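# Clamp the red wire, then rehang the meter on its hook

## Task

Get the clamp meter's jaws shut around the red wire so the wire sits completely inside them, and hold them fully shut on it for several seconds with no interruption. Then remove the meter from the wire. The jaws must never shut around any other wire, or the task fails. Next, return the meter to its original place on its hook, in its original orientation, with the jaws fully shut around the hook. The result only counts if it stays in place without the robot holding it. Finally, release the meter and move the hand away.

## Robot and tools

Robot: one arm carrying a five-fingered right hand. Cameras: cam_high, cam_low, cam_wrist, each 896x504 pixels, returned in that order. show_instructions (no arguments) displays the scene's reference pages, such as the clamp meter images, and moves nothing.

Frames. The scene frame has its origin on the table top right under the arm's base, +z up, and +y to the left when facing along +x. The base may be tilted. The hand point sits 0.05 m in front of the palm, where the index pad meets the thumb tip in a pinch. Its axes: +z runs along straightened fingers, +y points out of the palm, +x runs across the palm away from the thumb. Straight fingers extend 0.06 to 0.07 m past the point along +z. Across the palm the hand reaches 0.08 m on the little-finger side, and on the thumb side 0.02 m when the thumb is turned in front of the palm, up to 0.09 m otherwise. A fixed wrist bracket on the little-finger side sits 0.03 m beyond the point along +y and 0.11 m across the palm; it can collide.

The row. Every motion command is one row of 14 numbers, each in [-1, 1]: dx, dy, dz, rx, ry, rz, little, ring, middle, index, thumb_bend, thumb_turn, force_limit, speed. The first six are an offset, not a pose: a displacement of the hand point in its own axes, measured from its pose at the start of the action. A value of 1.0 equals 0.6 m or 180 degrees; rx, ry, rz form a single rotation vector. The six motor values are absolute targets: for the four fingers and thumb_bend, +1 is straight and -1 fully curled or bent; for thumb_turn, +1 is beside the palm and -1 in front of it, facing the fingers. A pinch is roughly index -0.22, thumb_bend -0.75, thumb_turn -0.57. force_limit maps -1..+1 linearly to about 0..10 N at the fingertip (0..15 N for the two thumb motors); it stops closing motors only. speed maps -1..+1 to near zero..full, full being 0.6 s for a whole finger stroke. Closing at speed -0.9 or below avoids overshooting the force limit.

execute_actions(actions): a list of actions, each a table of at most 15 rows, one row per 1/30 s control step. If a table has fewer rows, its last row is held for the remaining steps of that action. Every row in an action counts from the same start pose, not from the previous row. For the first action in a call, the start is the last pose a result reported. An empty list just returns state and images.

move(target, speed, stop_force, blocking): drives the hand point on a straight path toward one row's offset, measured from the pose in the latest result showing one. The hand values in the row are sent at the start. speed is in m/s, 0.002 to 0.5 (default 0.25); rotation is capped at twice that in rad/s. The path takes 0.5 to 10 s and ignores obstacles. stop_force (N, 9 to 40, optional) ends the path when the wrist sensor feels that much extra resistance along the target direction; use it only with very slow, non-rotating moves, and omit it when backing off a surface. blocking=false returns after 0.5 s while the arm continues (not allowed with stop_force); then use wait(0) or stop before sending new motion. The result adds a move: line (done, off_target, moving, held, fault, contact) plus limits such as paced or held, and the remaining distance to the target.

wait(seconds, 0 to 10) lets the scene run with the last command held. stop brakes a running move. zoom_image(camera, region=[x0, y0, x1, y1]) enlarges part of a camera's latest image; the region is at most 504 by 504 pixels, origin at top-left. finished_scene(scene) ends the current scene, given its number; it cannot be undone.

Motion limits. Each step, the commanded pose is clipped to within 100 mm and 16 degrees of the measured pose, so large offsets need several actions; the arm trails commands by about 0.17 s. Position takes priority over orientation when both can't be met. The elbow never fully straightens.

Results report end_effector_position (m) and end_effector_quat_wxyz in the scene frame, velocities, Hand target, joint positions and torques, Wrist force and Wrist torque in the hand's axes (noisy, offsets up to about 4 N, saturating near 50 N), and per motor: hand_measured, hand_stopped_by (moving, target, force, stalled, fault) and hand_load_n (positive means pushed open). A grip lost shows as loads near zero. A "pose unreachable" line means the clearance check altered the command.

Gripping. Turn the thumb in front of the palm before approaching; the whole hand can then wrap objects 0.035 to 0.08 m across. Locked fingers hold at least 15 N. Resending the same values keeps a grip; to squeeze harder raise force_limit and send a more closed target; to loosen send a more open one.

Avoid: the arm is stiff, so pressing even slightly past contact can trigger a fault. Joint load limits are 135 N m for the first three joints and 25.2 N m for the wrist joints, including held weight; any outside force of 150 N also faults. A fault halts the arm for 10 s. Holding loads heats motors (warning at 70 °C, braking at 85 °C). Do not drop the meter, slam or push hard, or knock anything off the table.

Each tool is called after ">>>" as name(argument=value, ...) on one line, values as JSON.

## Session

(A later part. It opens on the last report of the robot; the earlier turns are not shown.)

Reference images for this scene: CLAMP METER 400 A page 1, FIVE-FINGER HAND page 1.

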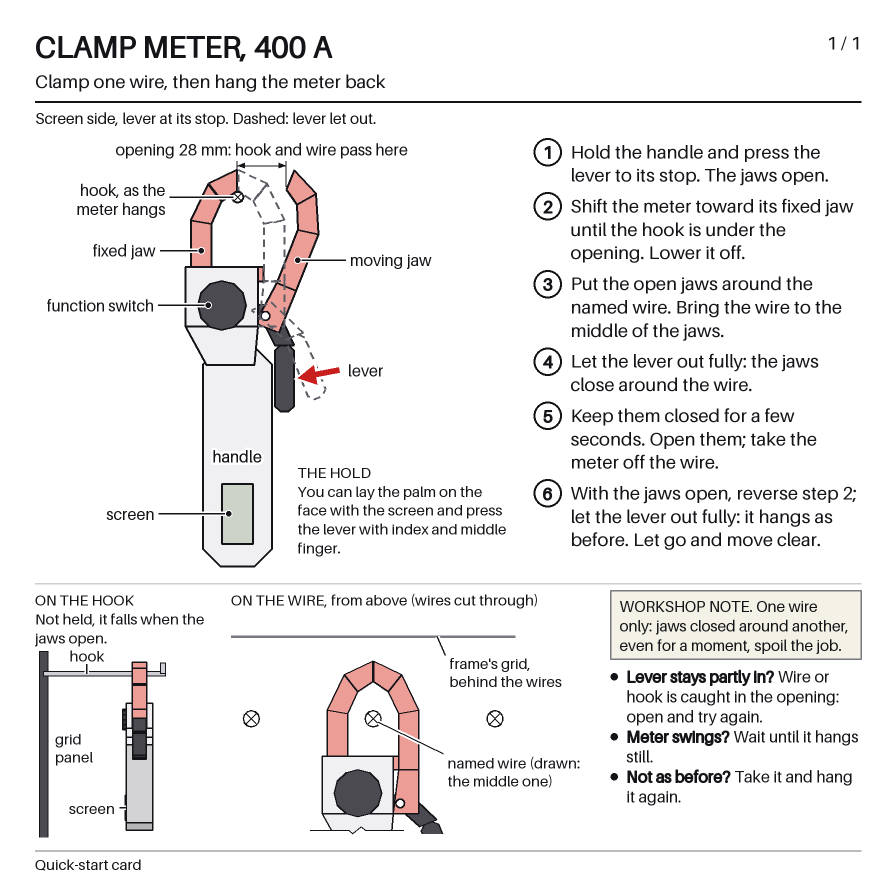

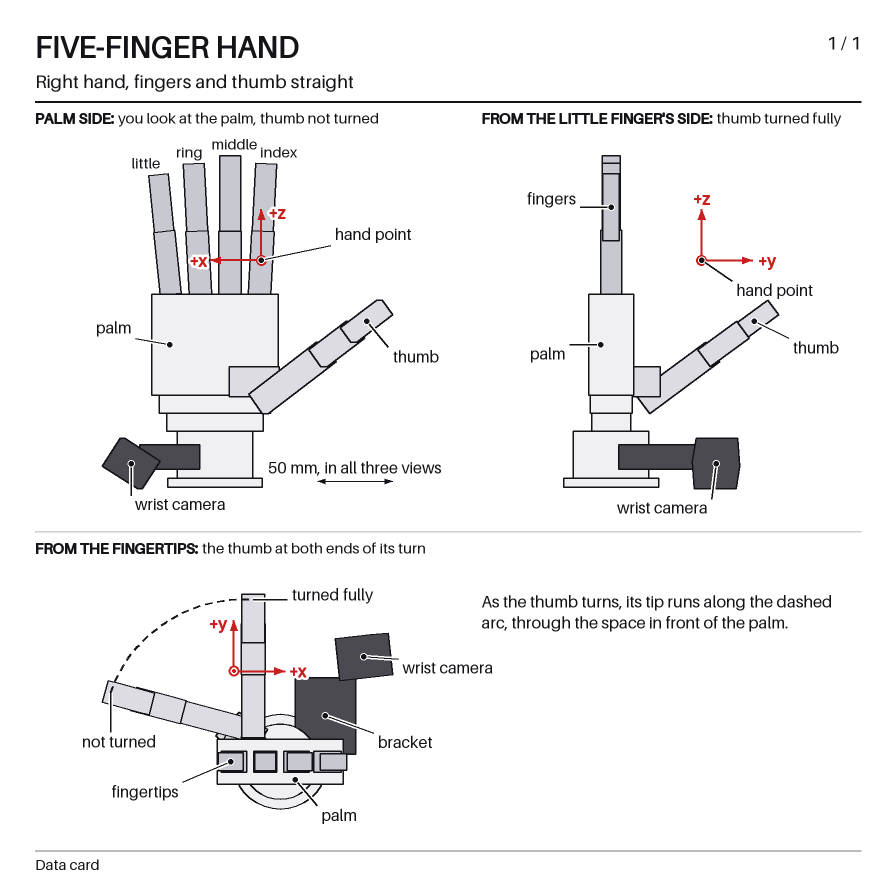

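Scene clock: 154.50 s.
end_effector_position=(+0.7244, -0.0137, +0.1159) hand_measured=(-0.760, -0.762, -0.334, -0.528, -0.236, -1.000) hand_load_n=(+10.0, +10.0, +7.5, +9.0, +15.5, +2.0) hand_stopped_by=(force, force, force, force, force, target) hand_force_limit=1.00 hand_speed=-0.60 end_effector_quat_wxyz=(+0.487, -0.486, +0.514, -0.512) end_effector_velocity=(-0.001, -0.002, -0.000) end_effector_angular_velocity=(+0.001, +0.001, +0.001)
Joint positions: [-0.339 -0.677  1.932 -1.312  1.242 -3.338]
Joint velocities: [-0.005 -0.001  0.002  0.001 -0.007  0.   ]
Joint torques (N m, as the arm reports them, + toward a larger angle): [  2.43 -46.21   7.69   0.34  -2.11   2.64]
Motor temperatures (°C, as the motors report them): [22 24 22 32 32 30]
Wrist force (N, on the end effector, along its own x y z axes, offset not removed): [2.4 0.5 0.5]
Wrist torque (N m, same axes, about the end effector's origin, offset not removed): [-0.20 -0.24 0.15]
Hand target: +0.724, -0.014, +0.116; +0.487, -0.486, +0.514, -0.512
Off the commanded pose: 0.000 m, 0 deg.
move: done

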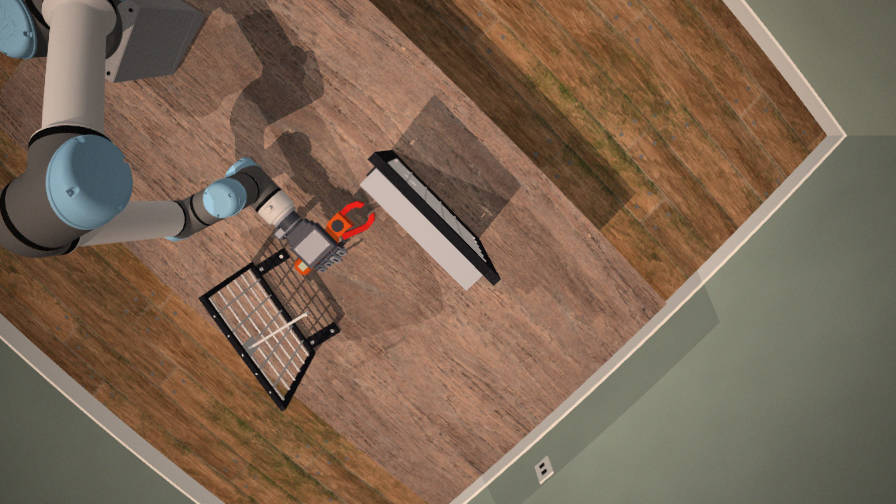

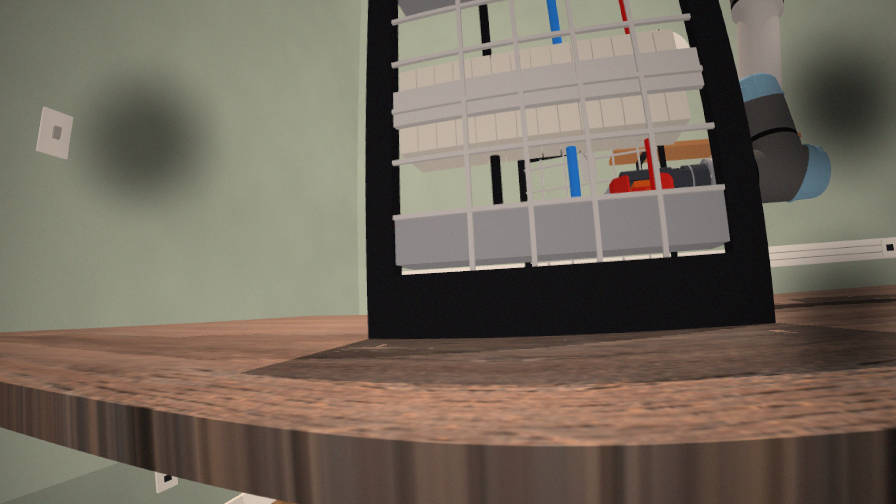

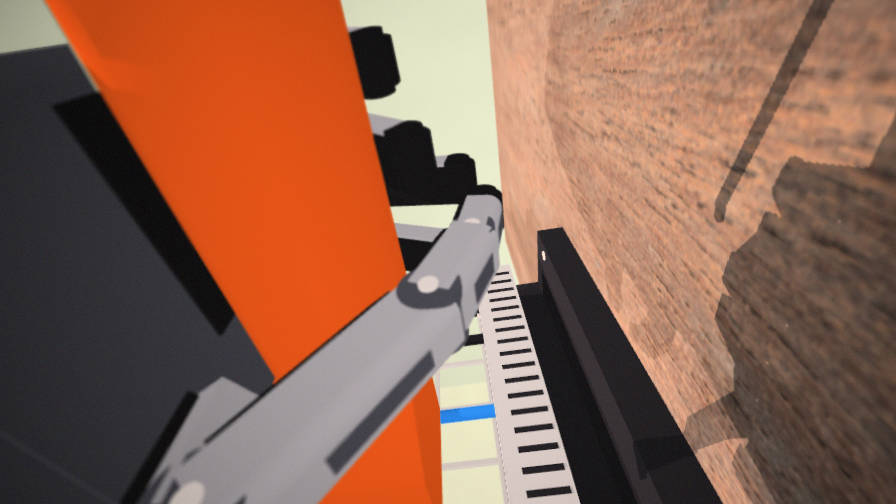

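Delta (0.0583,−0.1172): y=−0.1032→−0.170, z=0.0806→0.134.

>>> move(target=[0,-0.087,0,0,0.047,0,-1,-1,-1,-1,-1,-1,1,-0.6], speed=0.06)

>>> move(target=[0,0,0,0,0,0.5,-1,-1,-1,-1,-1,-1,1,-0.6], speed=0.2)

>>> move(target=[0,-0.17,0.134,0,0,0,-1,-1,-1,-1,-1,-1,1,-0.6], speed=0.05, stop_force=10)

>>> zoom_image(camera="cam_high", region=[220,230,380,370])

Scene clock: 168.57 s.
end_effector_position=(+0.7245, -0.0138, +0.1678) hand_measured=(-0.760, -0.762, -0.334, -0.528, -0.236, -1.000) hand_load_n=(+10.0, +10.0, +7.5, +9.0, +15.5, +2.0) hand_stopped_by=(force, force, force, force, force, target) hand_force_limit=1.00 hand_speed=-0.60 end_effector_quat_wxyz=(+0.448, -0.448, +0.548, -0.546) end_effector_velocity=(+0.000, -0.000, +0.003) end_effector_angular_velocity=(-0.000, -0.000, -0.008)
Joint positions: [-0.242 -0.784  1.976 -1.276  1.482 -3.338]
Joint velocities: [ 0.005 -0.005  0.     0.003  0.012 -0.   ]
Joint torques (N m, as the arm reports them, + toward a larger angle): [ 20.61 -44.91   5.24   0.08   1.11  -2.34]
Motor temperatures (°C, as the motors report them): [22 24 22 32 32 30]
Wrist force (N, on the end effector, along its own x y z axes, offset not removed): [-2.6 2.3 1.6]
Wrist torque (N m, same axes, about the end effector's origin, offset not removed): [-0.08 0.52 0.03]
Hand target: +0.725, -0.014, +0.168; +0.448, -0.447, +0.549, -0.546
Off the commanded pose: 0.000 m, 0 deg.
move: done

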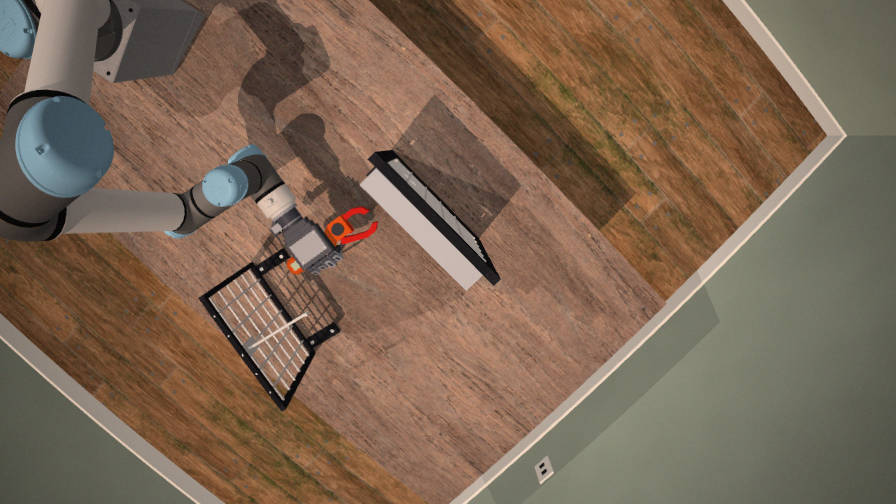

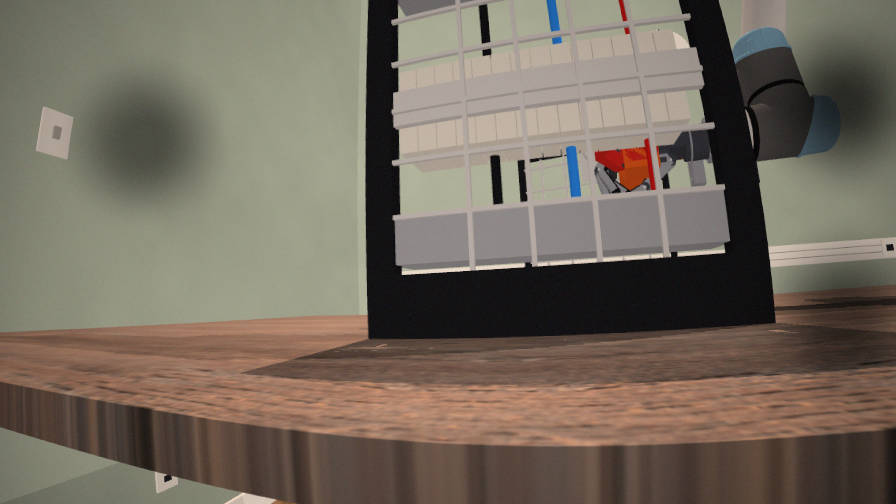

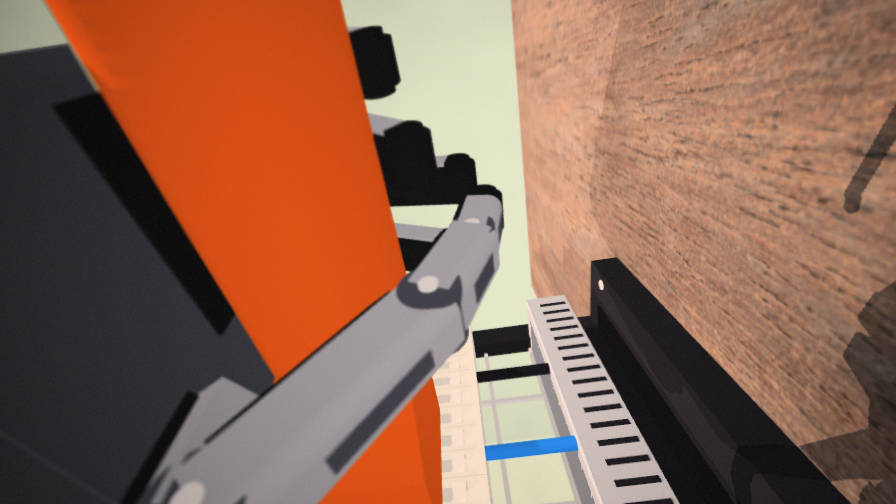

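Scene clock: 173.00 s.
end_effector_position=(+0.7245, -0.0139, +0.1678) hand_measured=(-0.760, -0.762, -0.334, -0.528, -0.236, -1.000) hand_load_n=(+10.0, +10.0, +7.5, +9.0, +15.5, +2.0) hand_stopped_by=(force, force, force, force, force, target) hand_force_limit=1.00 hand_speed=-0.60 end_effector_quat_wxyz=(+0.703, +0.071, +0.704, -0.070) end_effector_velocity=(+0.001, -0.000, +0.001) end_effector_angular_velocity=(+0.013, -0.006, -0.000)
Joint positions: [-0.344 -0.585  1.92  -1.421  1.381 -1.761]
Joint velocities: [ 0.001  0.003 -0.003 -0.002  0.001  0.015]
Joint torques (N m, as the arm reports them, + toward a larger angle): [ 21.08 -34.31 -19.65  -4.33   1.29   2.79]
Motor temperatures (°C, as the motors report them): [22 24 22 32 32 30]
Wrist force (N, on the end effector, along its own x y z axes, offset not removed): [2.3 -0.8 -0.9]
Wrist torque (N m, same axes, about the end effector's origin, offset not removed): [0.03 -0.03 -0.03]
Hand target: +0.725, -0.014, +0.168; +0.703, +0.071, +0.704, -0.069
Off the commanded pose: 0.000 m, 0 deg.
move: done

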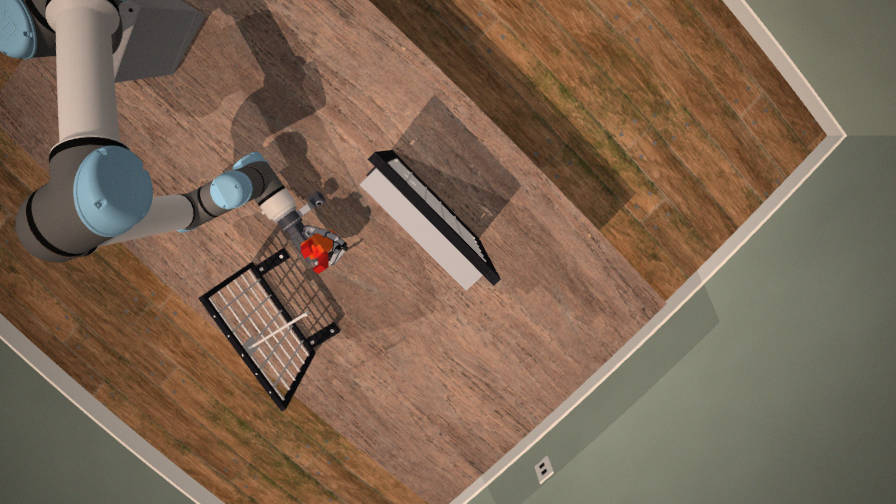

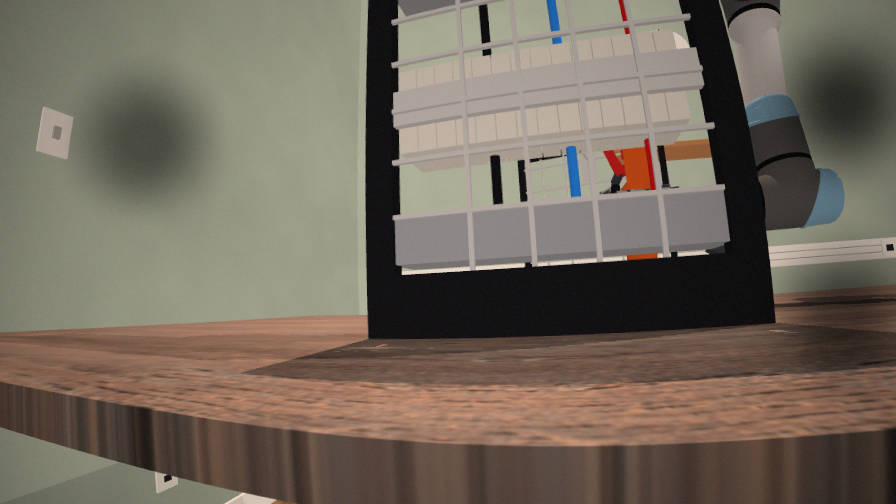

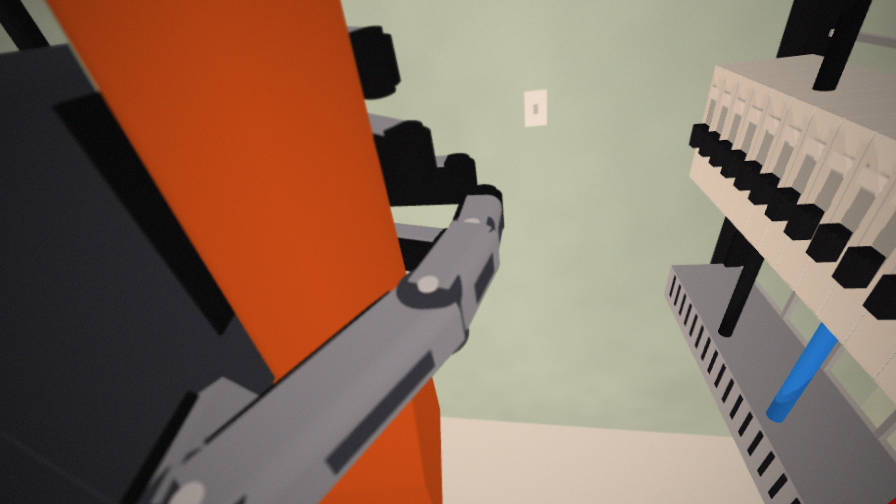

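Scene clock: 176.03 s.
end_effector_position=(+0.7831, -0.1296, +0.1676) hand_measured=(-0.760, -0.762, -0.334, -0.528, -0.236, -1.000) hand_load_n=(+10.0, +10.0, +7.5, +9.0, +15.5, +2.0) hand_stopped_by=(force, force, force, force, force, target) hand_force_limit=1.00 hand_speed=-0.60 end_effector_quat_wxyz=(+0.703, +0.071, +0.704, -0.070) end_effector_velocity=(+0.001, -0.003, -0.000) end_effector_angular_velocity=(-0.001, -0.001, +0.000)
Joint positions: [-0.496 -0.581  1.698 -1.206  1.229 -1.747]
Joint velocities: [-0.003  0.001 -0.006  0.004 -0.003  0.   ]
Joint torques (N m, as the arm reports them, + toward a larger angle): [  3.78 -38.08 -22.55   0.42  -2.14   2.65]
Motor temperatures (°C, as the motors report them): [22 24 22 32 32 30]
Wrist force (N, on the end effector, along its own x y z axes, offset not removed): [1.9 -2.9 -1.6]
Wrist torque (N m, same axes, about the end effector's origin, offset not removed): [-0.41 0.14 -0.01]
Hand target: +0.783, -0.130, +0.168; +0.703, +0.071, +0.704, -0.070
Off the commanded pose: 0.000 m, 0 deg.
move: done

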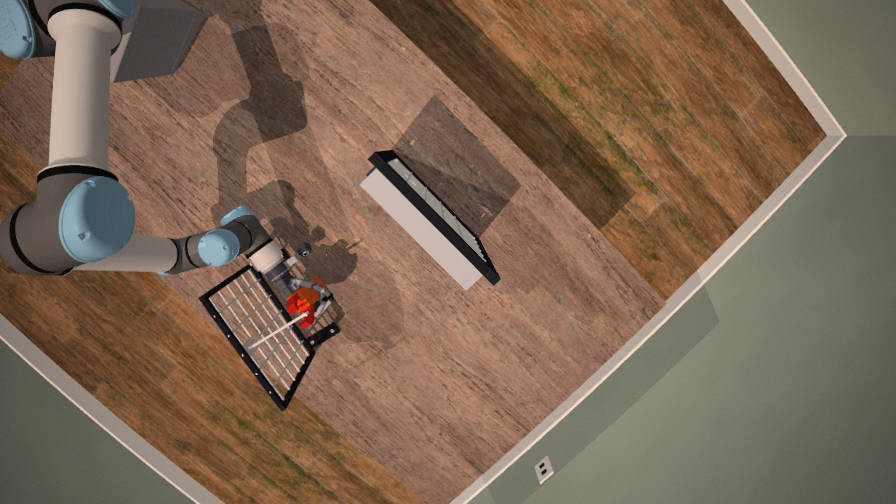

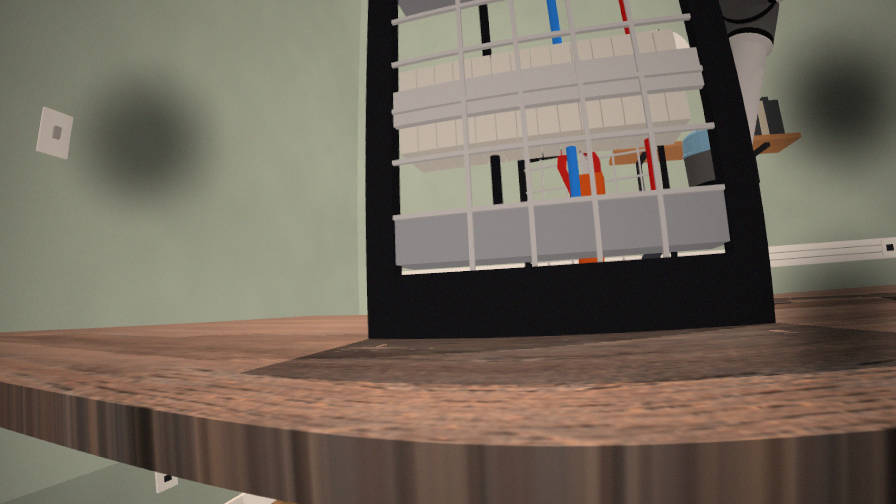

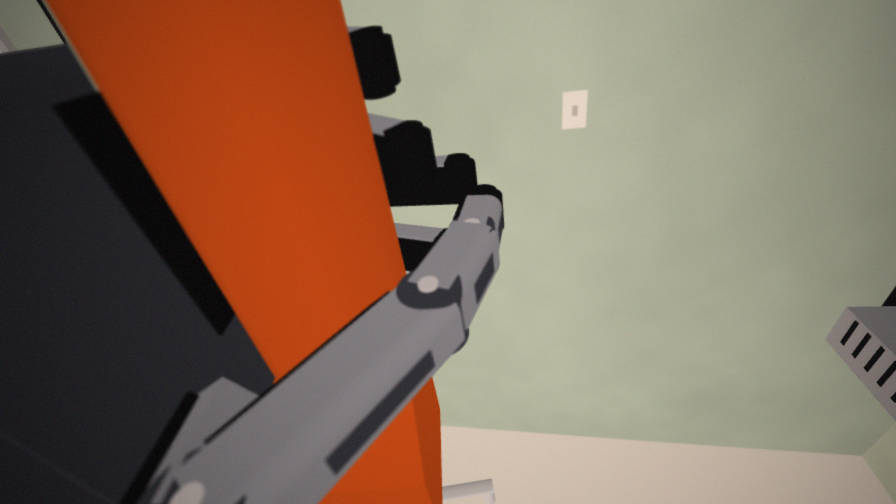

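Region (220, 230, 380, 370) of cam_high's 896x504 image, scaled by 3.150, with more detail than that image has; it fills the top 441 rows of this view, and the rest is white.

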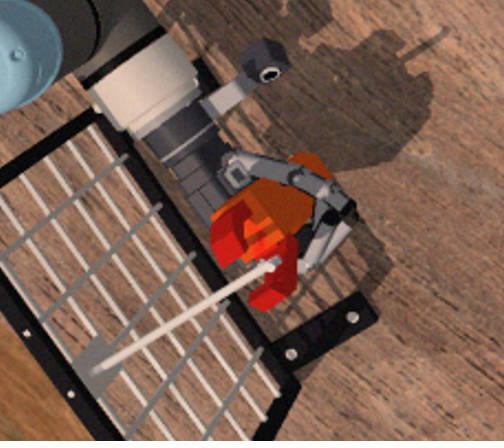

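>>> move(target=[-0.067,0,0,0,0,0,-1,-1,-1,-1,-1,-1,1,-0.6], speed=0.015, stop_force=9)

>>> move(target=[0,0,0.018,0,0,0,-1,-1,-1,-1,-1,-1,1,-0.6], speed=0.01, stop_force=9)

>>> move(target=[0,0,0,0,0,0,-1,-1,1,1,-1,-1,1,-0.5])

>>> move(target=[0.008,0,0,0,0,0,-1,-1,1,1,-1,-1,1,-0.5], speed=0.005)

>>> zoom_image(camera="cam_high", region=[220,230,380,370])

Scene clock: 188.30 s.
end_effector_position=(+0.7832, -0.1296, +0.2075) hand_measured=(-0.760, -0.762, -0.334, -0.528, -0.236, -1.000) hand_load_n=(+10.0, +10.0, +7.5, +9.0, +15.5, +2.0) hand_stopped_by=(force, force, force, force, force, target) hand_force_limit=1.00 hand_speed=-0.60 end_effector_quat_wxyz=(+0.703, +0.071, +0.704, -0.070) end_effector_velocity=(+0.000, +0.000, +0.003) end_effector_angular_velocity=(-0.001, -0.001, +0.001)
Joint positions: [-0.484 -0.667  1.734 -1.156  1.242 -1.748]
Joint velocities: [ 0.001 -0.007  0.002  0.004 -0.    -0.   ]
Joint torques (N m, as the arm reports them, + toward a larger angle): [ 21.71 -50.12   3.97   0.49   1.3   -2.31]
Motor temperatures (°C, as the motors report them): [22 24 22 32 32 30]
Wrist force (N, on the end effector, along its own x y z axes, offset not removed): [3.3 -1.0 -0.7]
Wrist torque (N m, same axes, about the end effector's origin, offset not removed): [-0.12 -0.24 0.25]
Hand target: +0.783, -0.130, +0.208; +0.703, +0.071, +0.704, -0.070
Off the commanded pose: 0.000 m, 0 deg.
move: done

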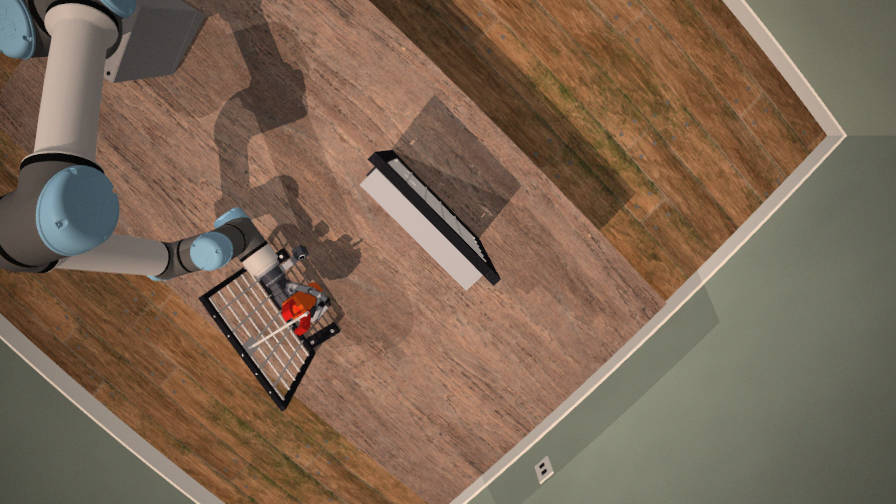

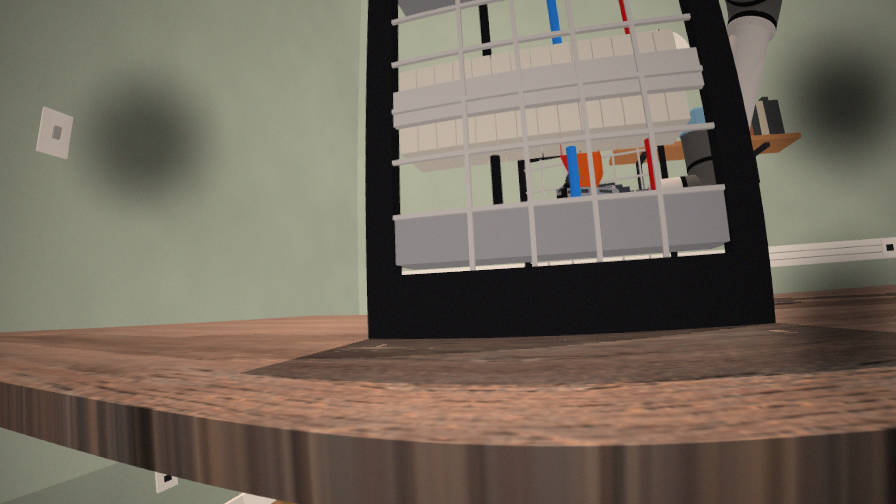

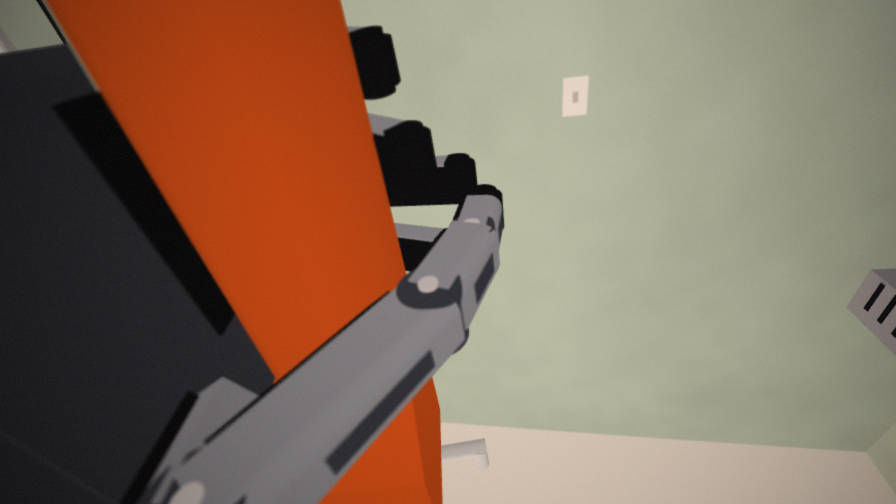

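Scene clock: 189.60 s.
end_effector_position=(+0.7935, -0.1317, +0.2075) hand_measured=(-0.760, -0.762, -0.334, -0.528, -0.236, -1.000) hand_load_n=(+10.0, +10.0, +7.5, +9.0, +15.5, +2.0) hand_stopped_by=(force, force, force, force, force, target) hand_force_limit=1.00 hand_speed=-0.60 end_effector_quat_wxyz=(+0.703, +0.071, +0.704, -0.070) end_effector_velocity=(+0.002, +0.000, -0.001) end_effector_angular_velocity=(+0.001, +0.001, +0.001)
Joint positions: [-0.477 -0.657  1.7   -1.132  1.248 -1.749]
Joint velocities: [ 0.002  0.003 -0.007  0.006  0.001 -0.   ]
Joint torques (N m, as the arm reports them, + toward a larger angle): [ 20.96 -38.85 -25.27   0.55   1.23  -2.09]
Motor temperatures (°C, as the motors report them): [22 24 22 32 32 30]
Wrist force (N, on the end effector, along its own x y z axes, offset not removed): [3.1 -0.7 -1.7]
Wrist torque (N m, same axes, about the end effector's origin, offset not removed): [-0.10 -0.01 0.13]
Hand target: +0.794, -0.132, +0.207; +0.703, +0.071, +0.704, -0.070
Off the commanded pose: 0.000 m, 0 deg.
move: done

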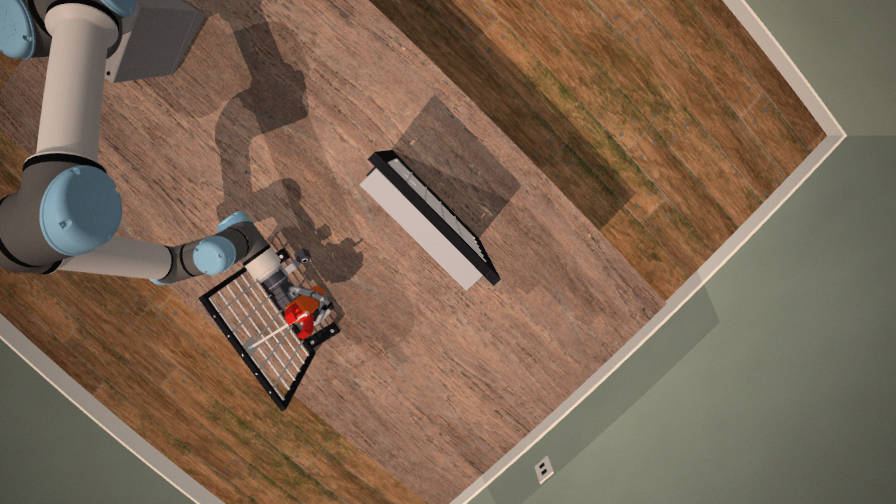

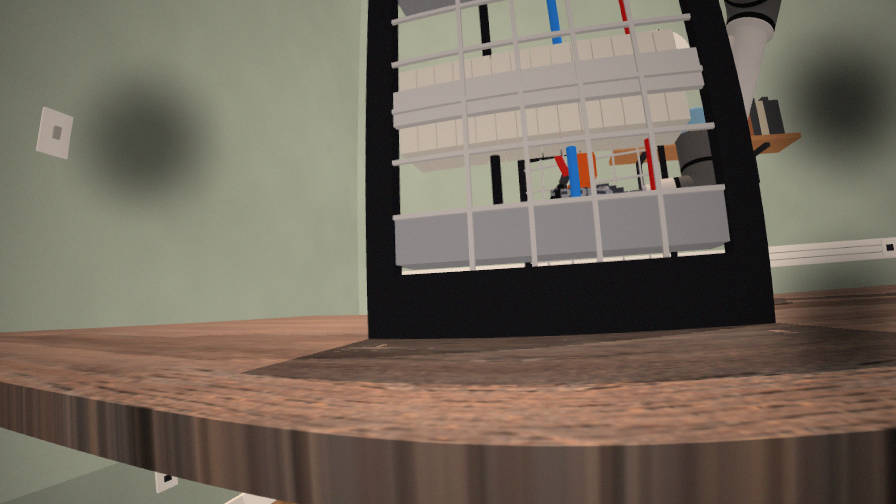

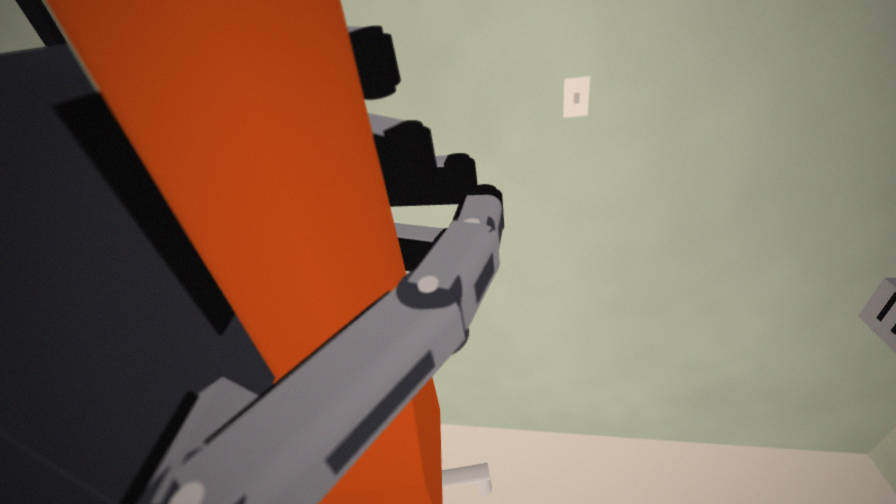

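Scene clock: 191.70 s.
end_effector_position=(+0.7935, -0.1317, +0.2075) hand_measured=(-0.760, -0.762, +1.000, +1.000, -0.238, -1.000) hand_load_n=(+10.5, +10.5, +0.0, +0.0, +12.0, +2.5) hand_stopped_by=(force, force, target, target, force, target) hand_force_limit=1.00 hand_speed=-0.50 end_effector_quat_wxyz=(+0.703, +0.071, +0.704, -0.070) end_effector_velocity=(+0.000, +0.000, +0.000) end_effector_angular_velocity=(-0.000, -0.000, -0.001)
Joint positions: [-0.477 -0.657  1.7   -1.132  1.248 -1.749]
Joint velocities: [ 0.001  0.    -0.    -0.     0.001 -0.   ]
Joint torques (N m, as the arm reports them, + toward a larger angle): [  2.46 -50.66   3.6   -4.1   -1.92  -0.89]
Motor temperatures (°C, as the motors report them): [22 24 22 32 32 30]
Wrist force (N, on the end effector, along its own x y z axes, offset not removed): [3.1 -0.2 -0.1]
Wrist torque (N m, same axes, about the end effector's origin, offset not removed): [0.09 -0.15 0.24]
Hand target: +0.793, -0.132, +0.207; +0.703, +0.071, +0.704, -0.070
Off the commanded pose: 0.000 m, 0 deg.
move: done

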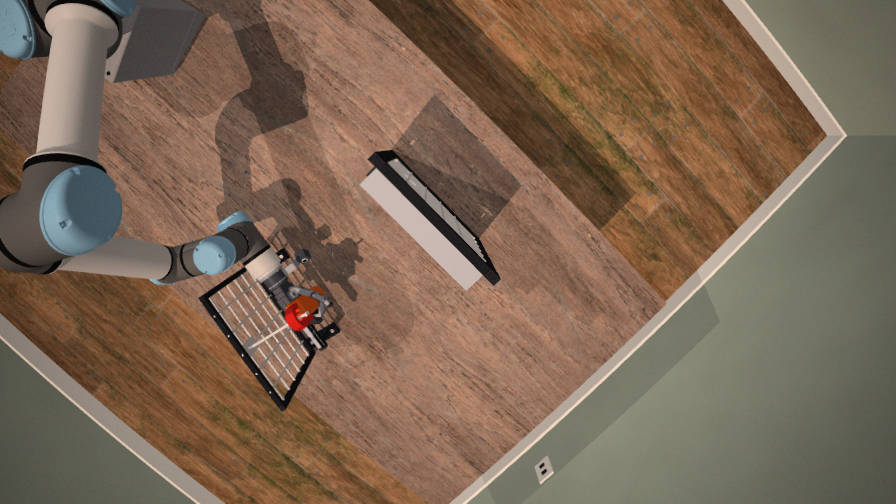

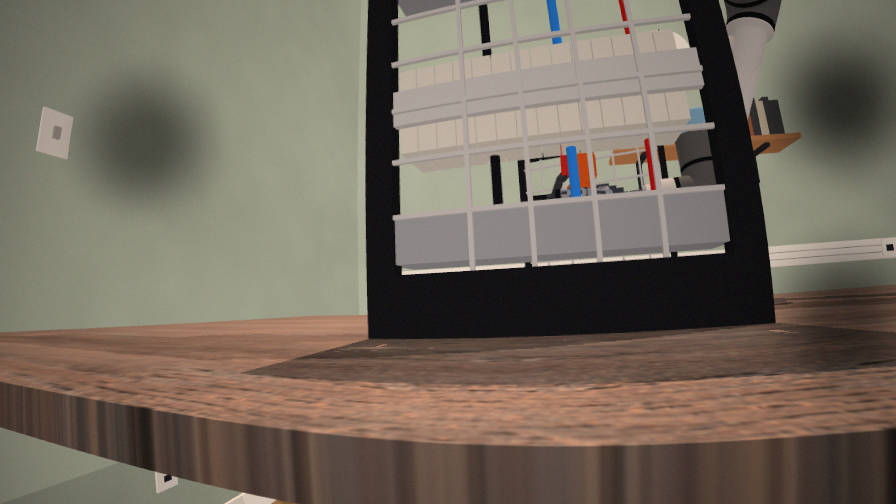

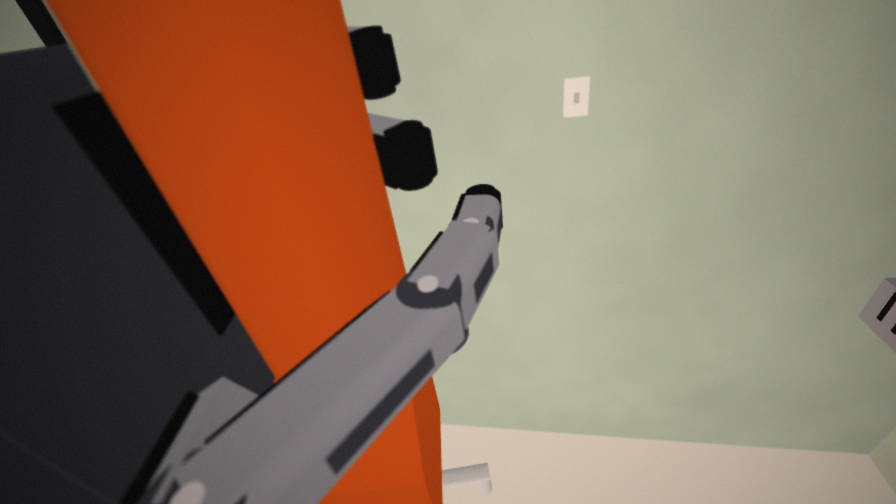

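Scene clock: 192.87 s.
end_effector_position=(+0.7934, -0.1317, +0.2028) hand_measured=(-0.760, -0.762, +1.000, +1.000, -0.238, -1.000) hand_load_n=(+10.5, +10.5, +0.0, +0.0, +12.0, +2.5) hand_stopped_by=(force, force, target, target, force, target) hand_force_limit=1.00 hand_speed=-0.50 end_effector_quat_wxyz=(+0.703, +0.071, +0.704, -0.070) end_effector_velocity=(-0.000, +0.000, -0.002) end_effector_angular_velocity=(+0.001, +0.001, +0.000)
Joint positions: [-0.479 -0.647  1.696 -1.138  1.247 -1.749]
Joint velocities: [ 0.     0.003 -0.001 -0.002  0.     0.   ]
Joint torques (N m, as the arm reports them, + toward a larger angle): [  2.2  -39.34 -24.5   -4.17  -2.07   2.64]
Motor temperatures (°C, as the motors report them): [22 24 22 32 32 30]
Wrist force (N, on the end effector, along its own x y z axes, offset not removed): [5.1 -3.7 0.4]
Wrist torque (N m, same axes, about the end effector's origin, offset not removed): [-0.54 -0.32 0.12]
Hand target: +0.793, -0.132, +0.203; +0.703, +0.071, +0.704, -0.070
Off the commanded pose: 0.000 m, 0 deg.
move: done

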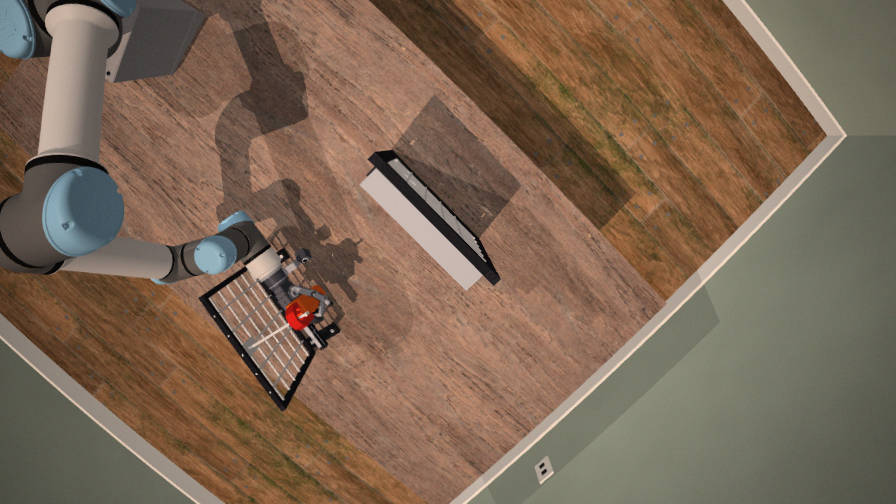

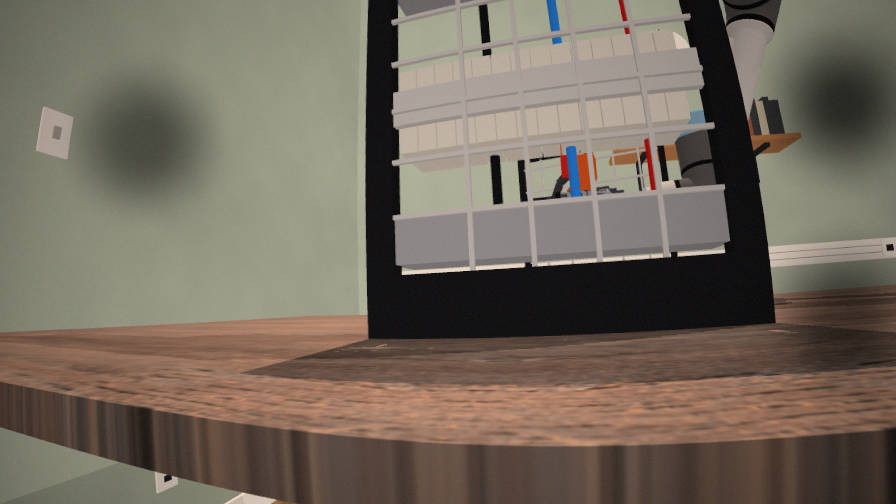

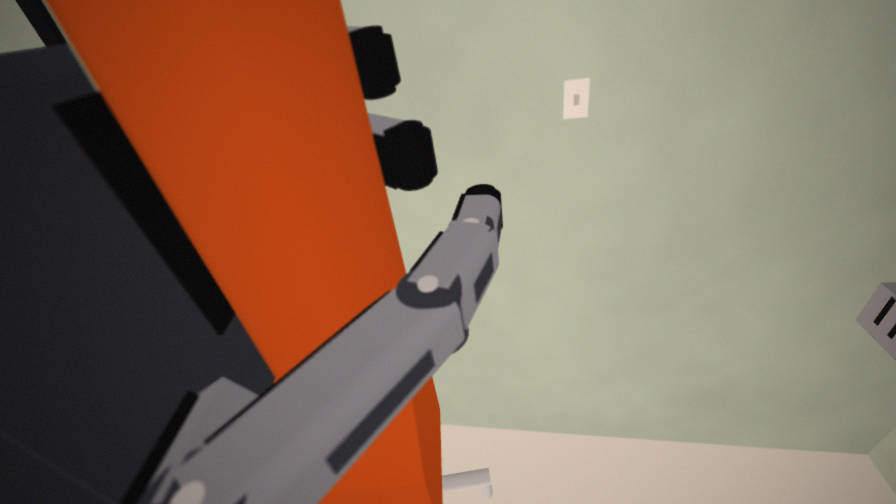

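Region (220, 230, 380, 370) of cam_high's 896x504 image, scaled by 3.150, with more detail than that image has; it fills the top 441 rows of this view, and the rest is white.

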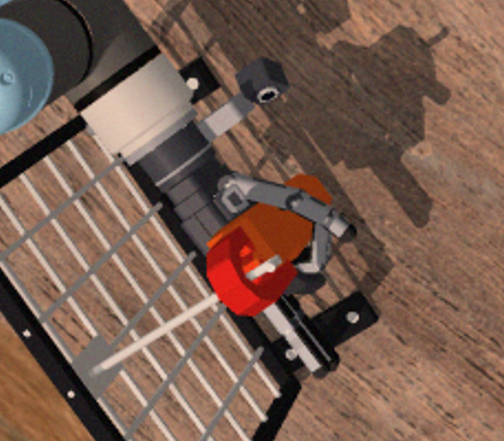

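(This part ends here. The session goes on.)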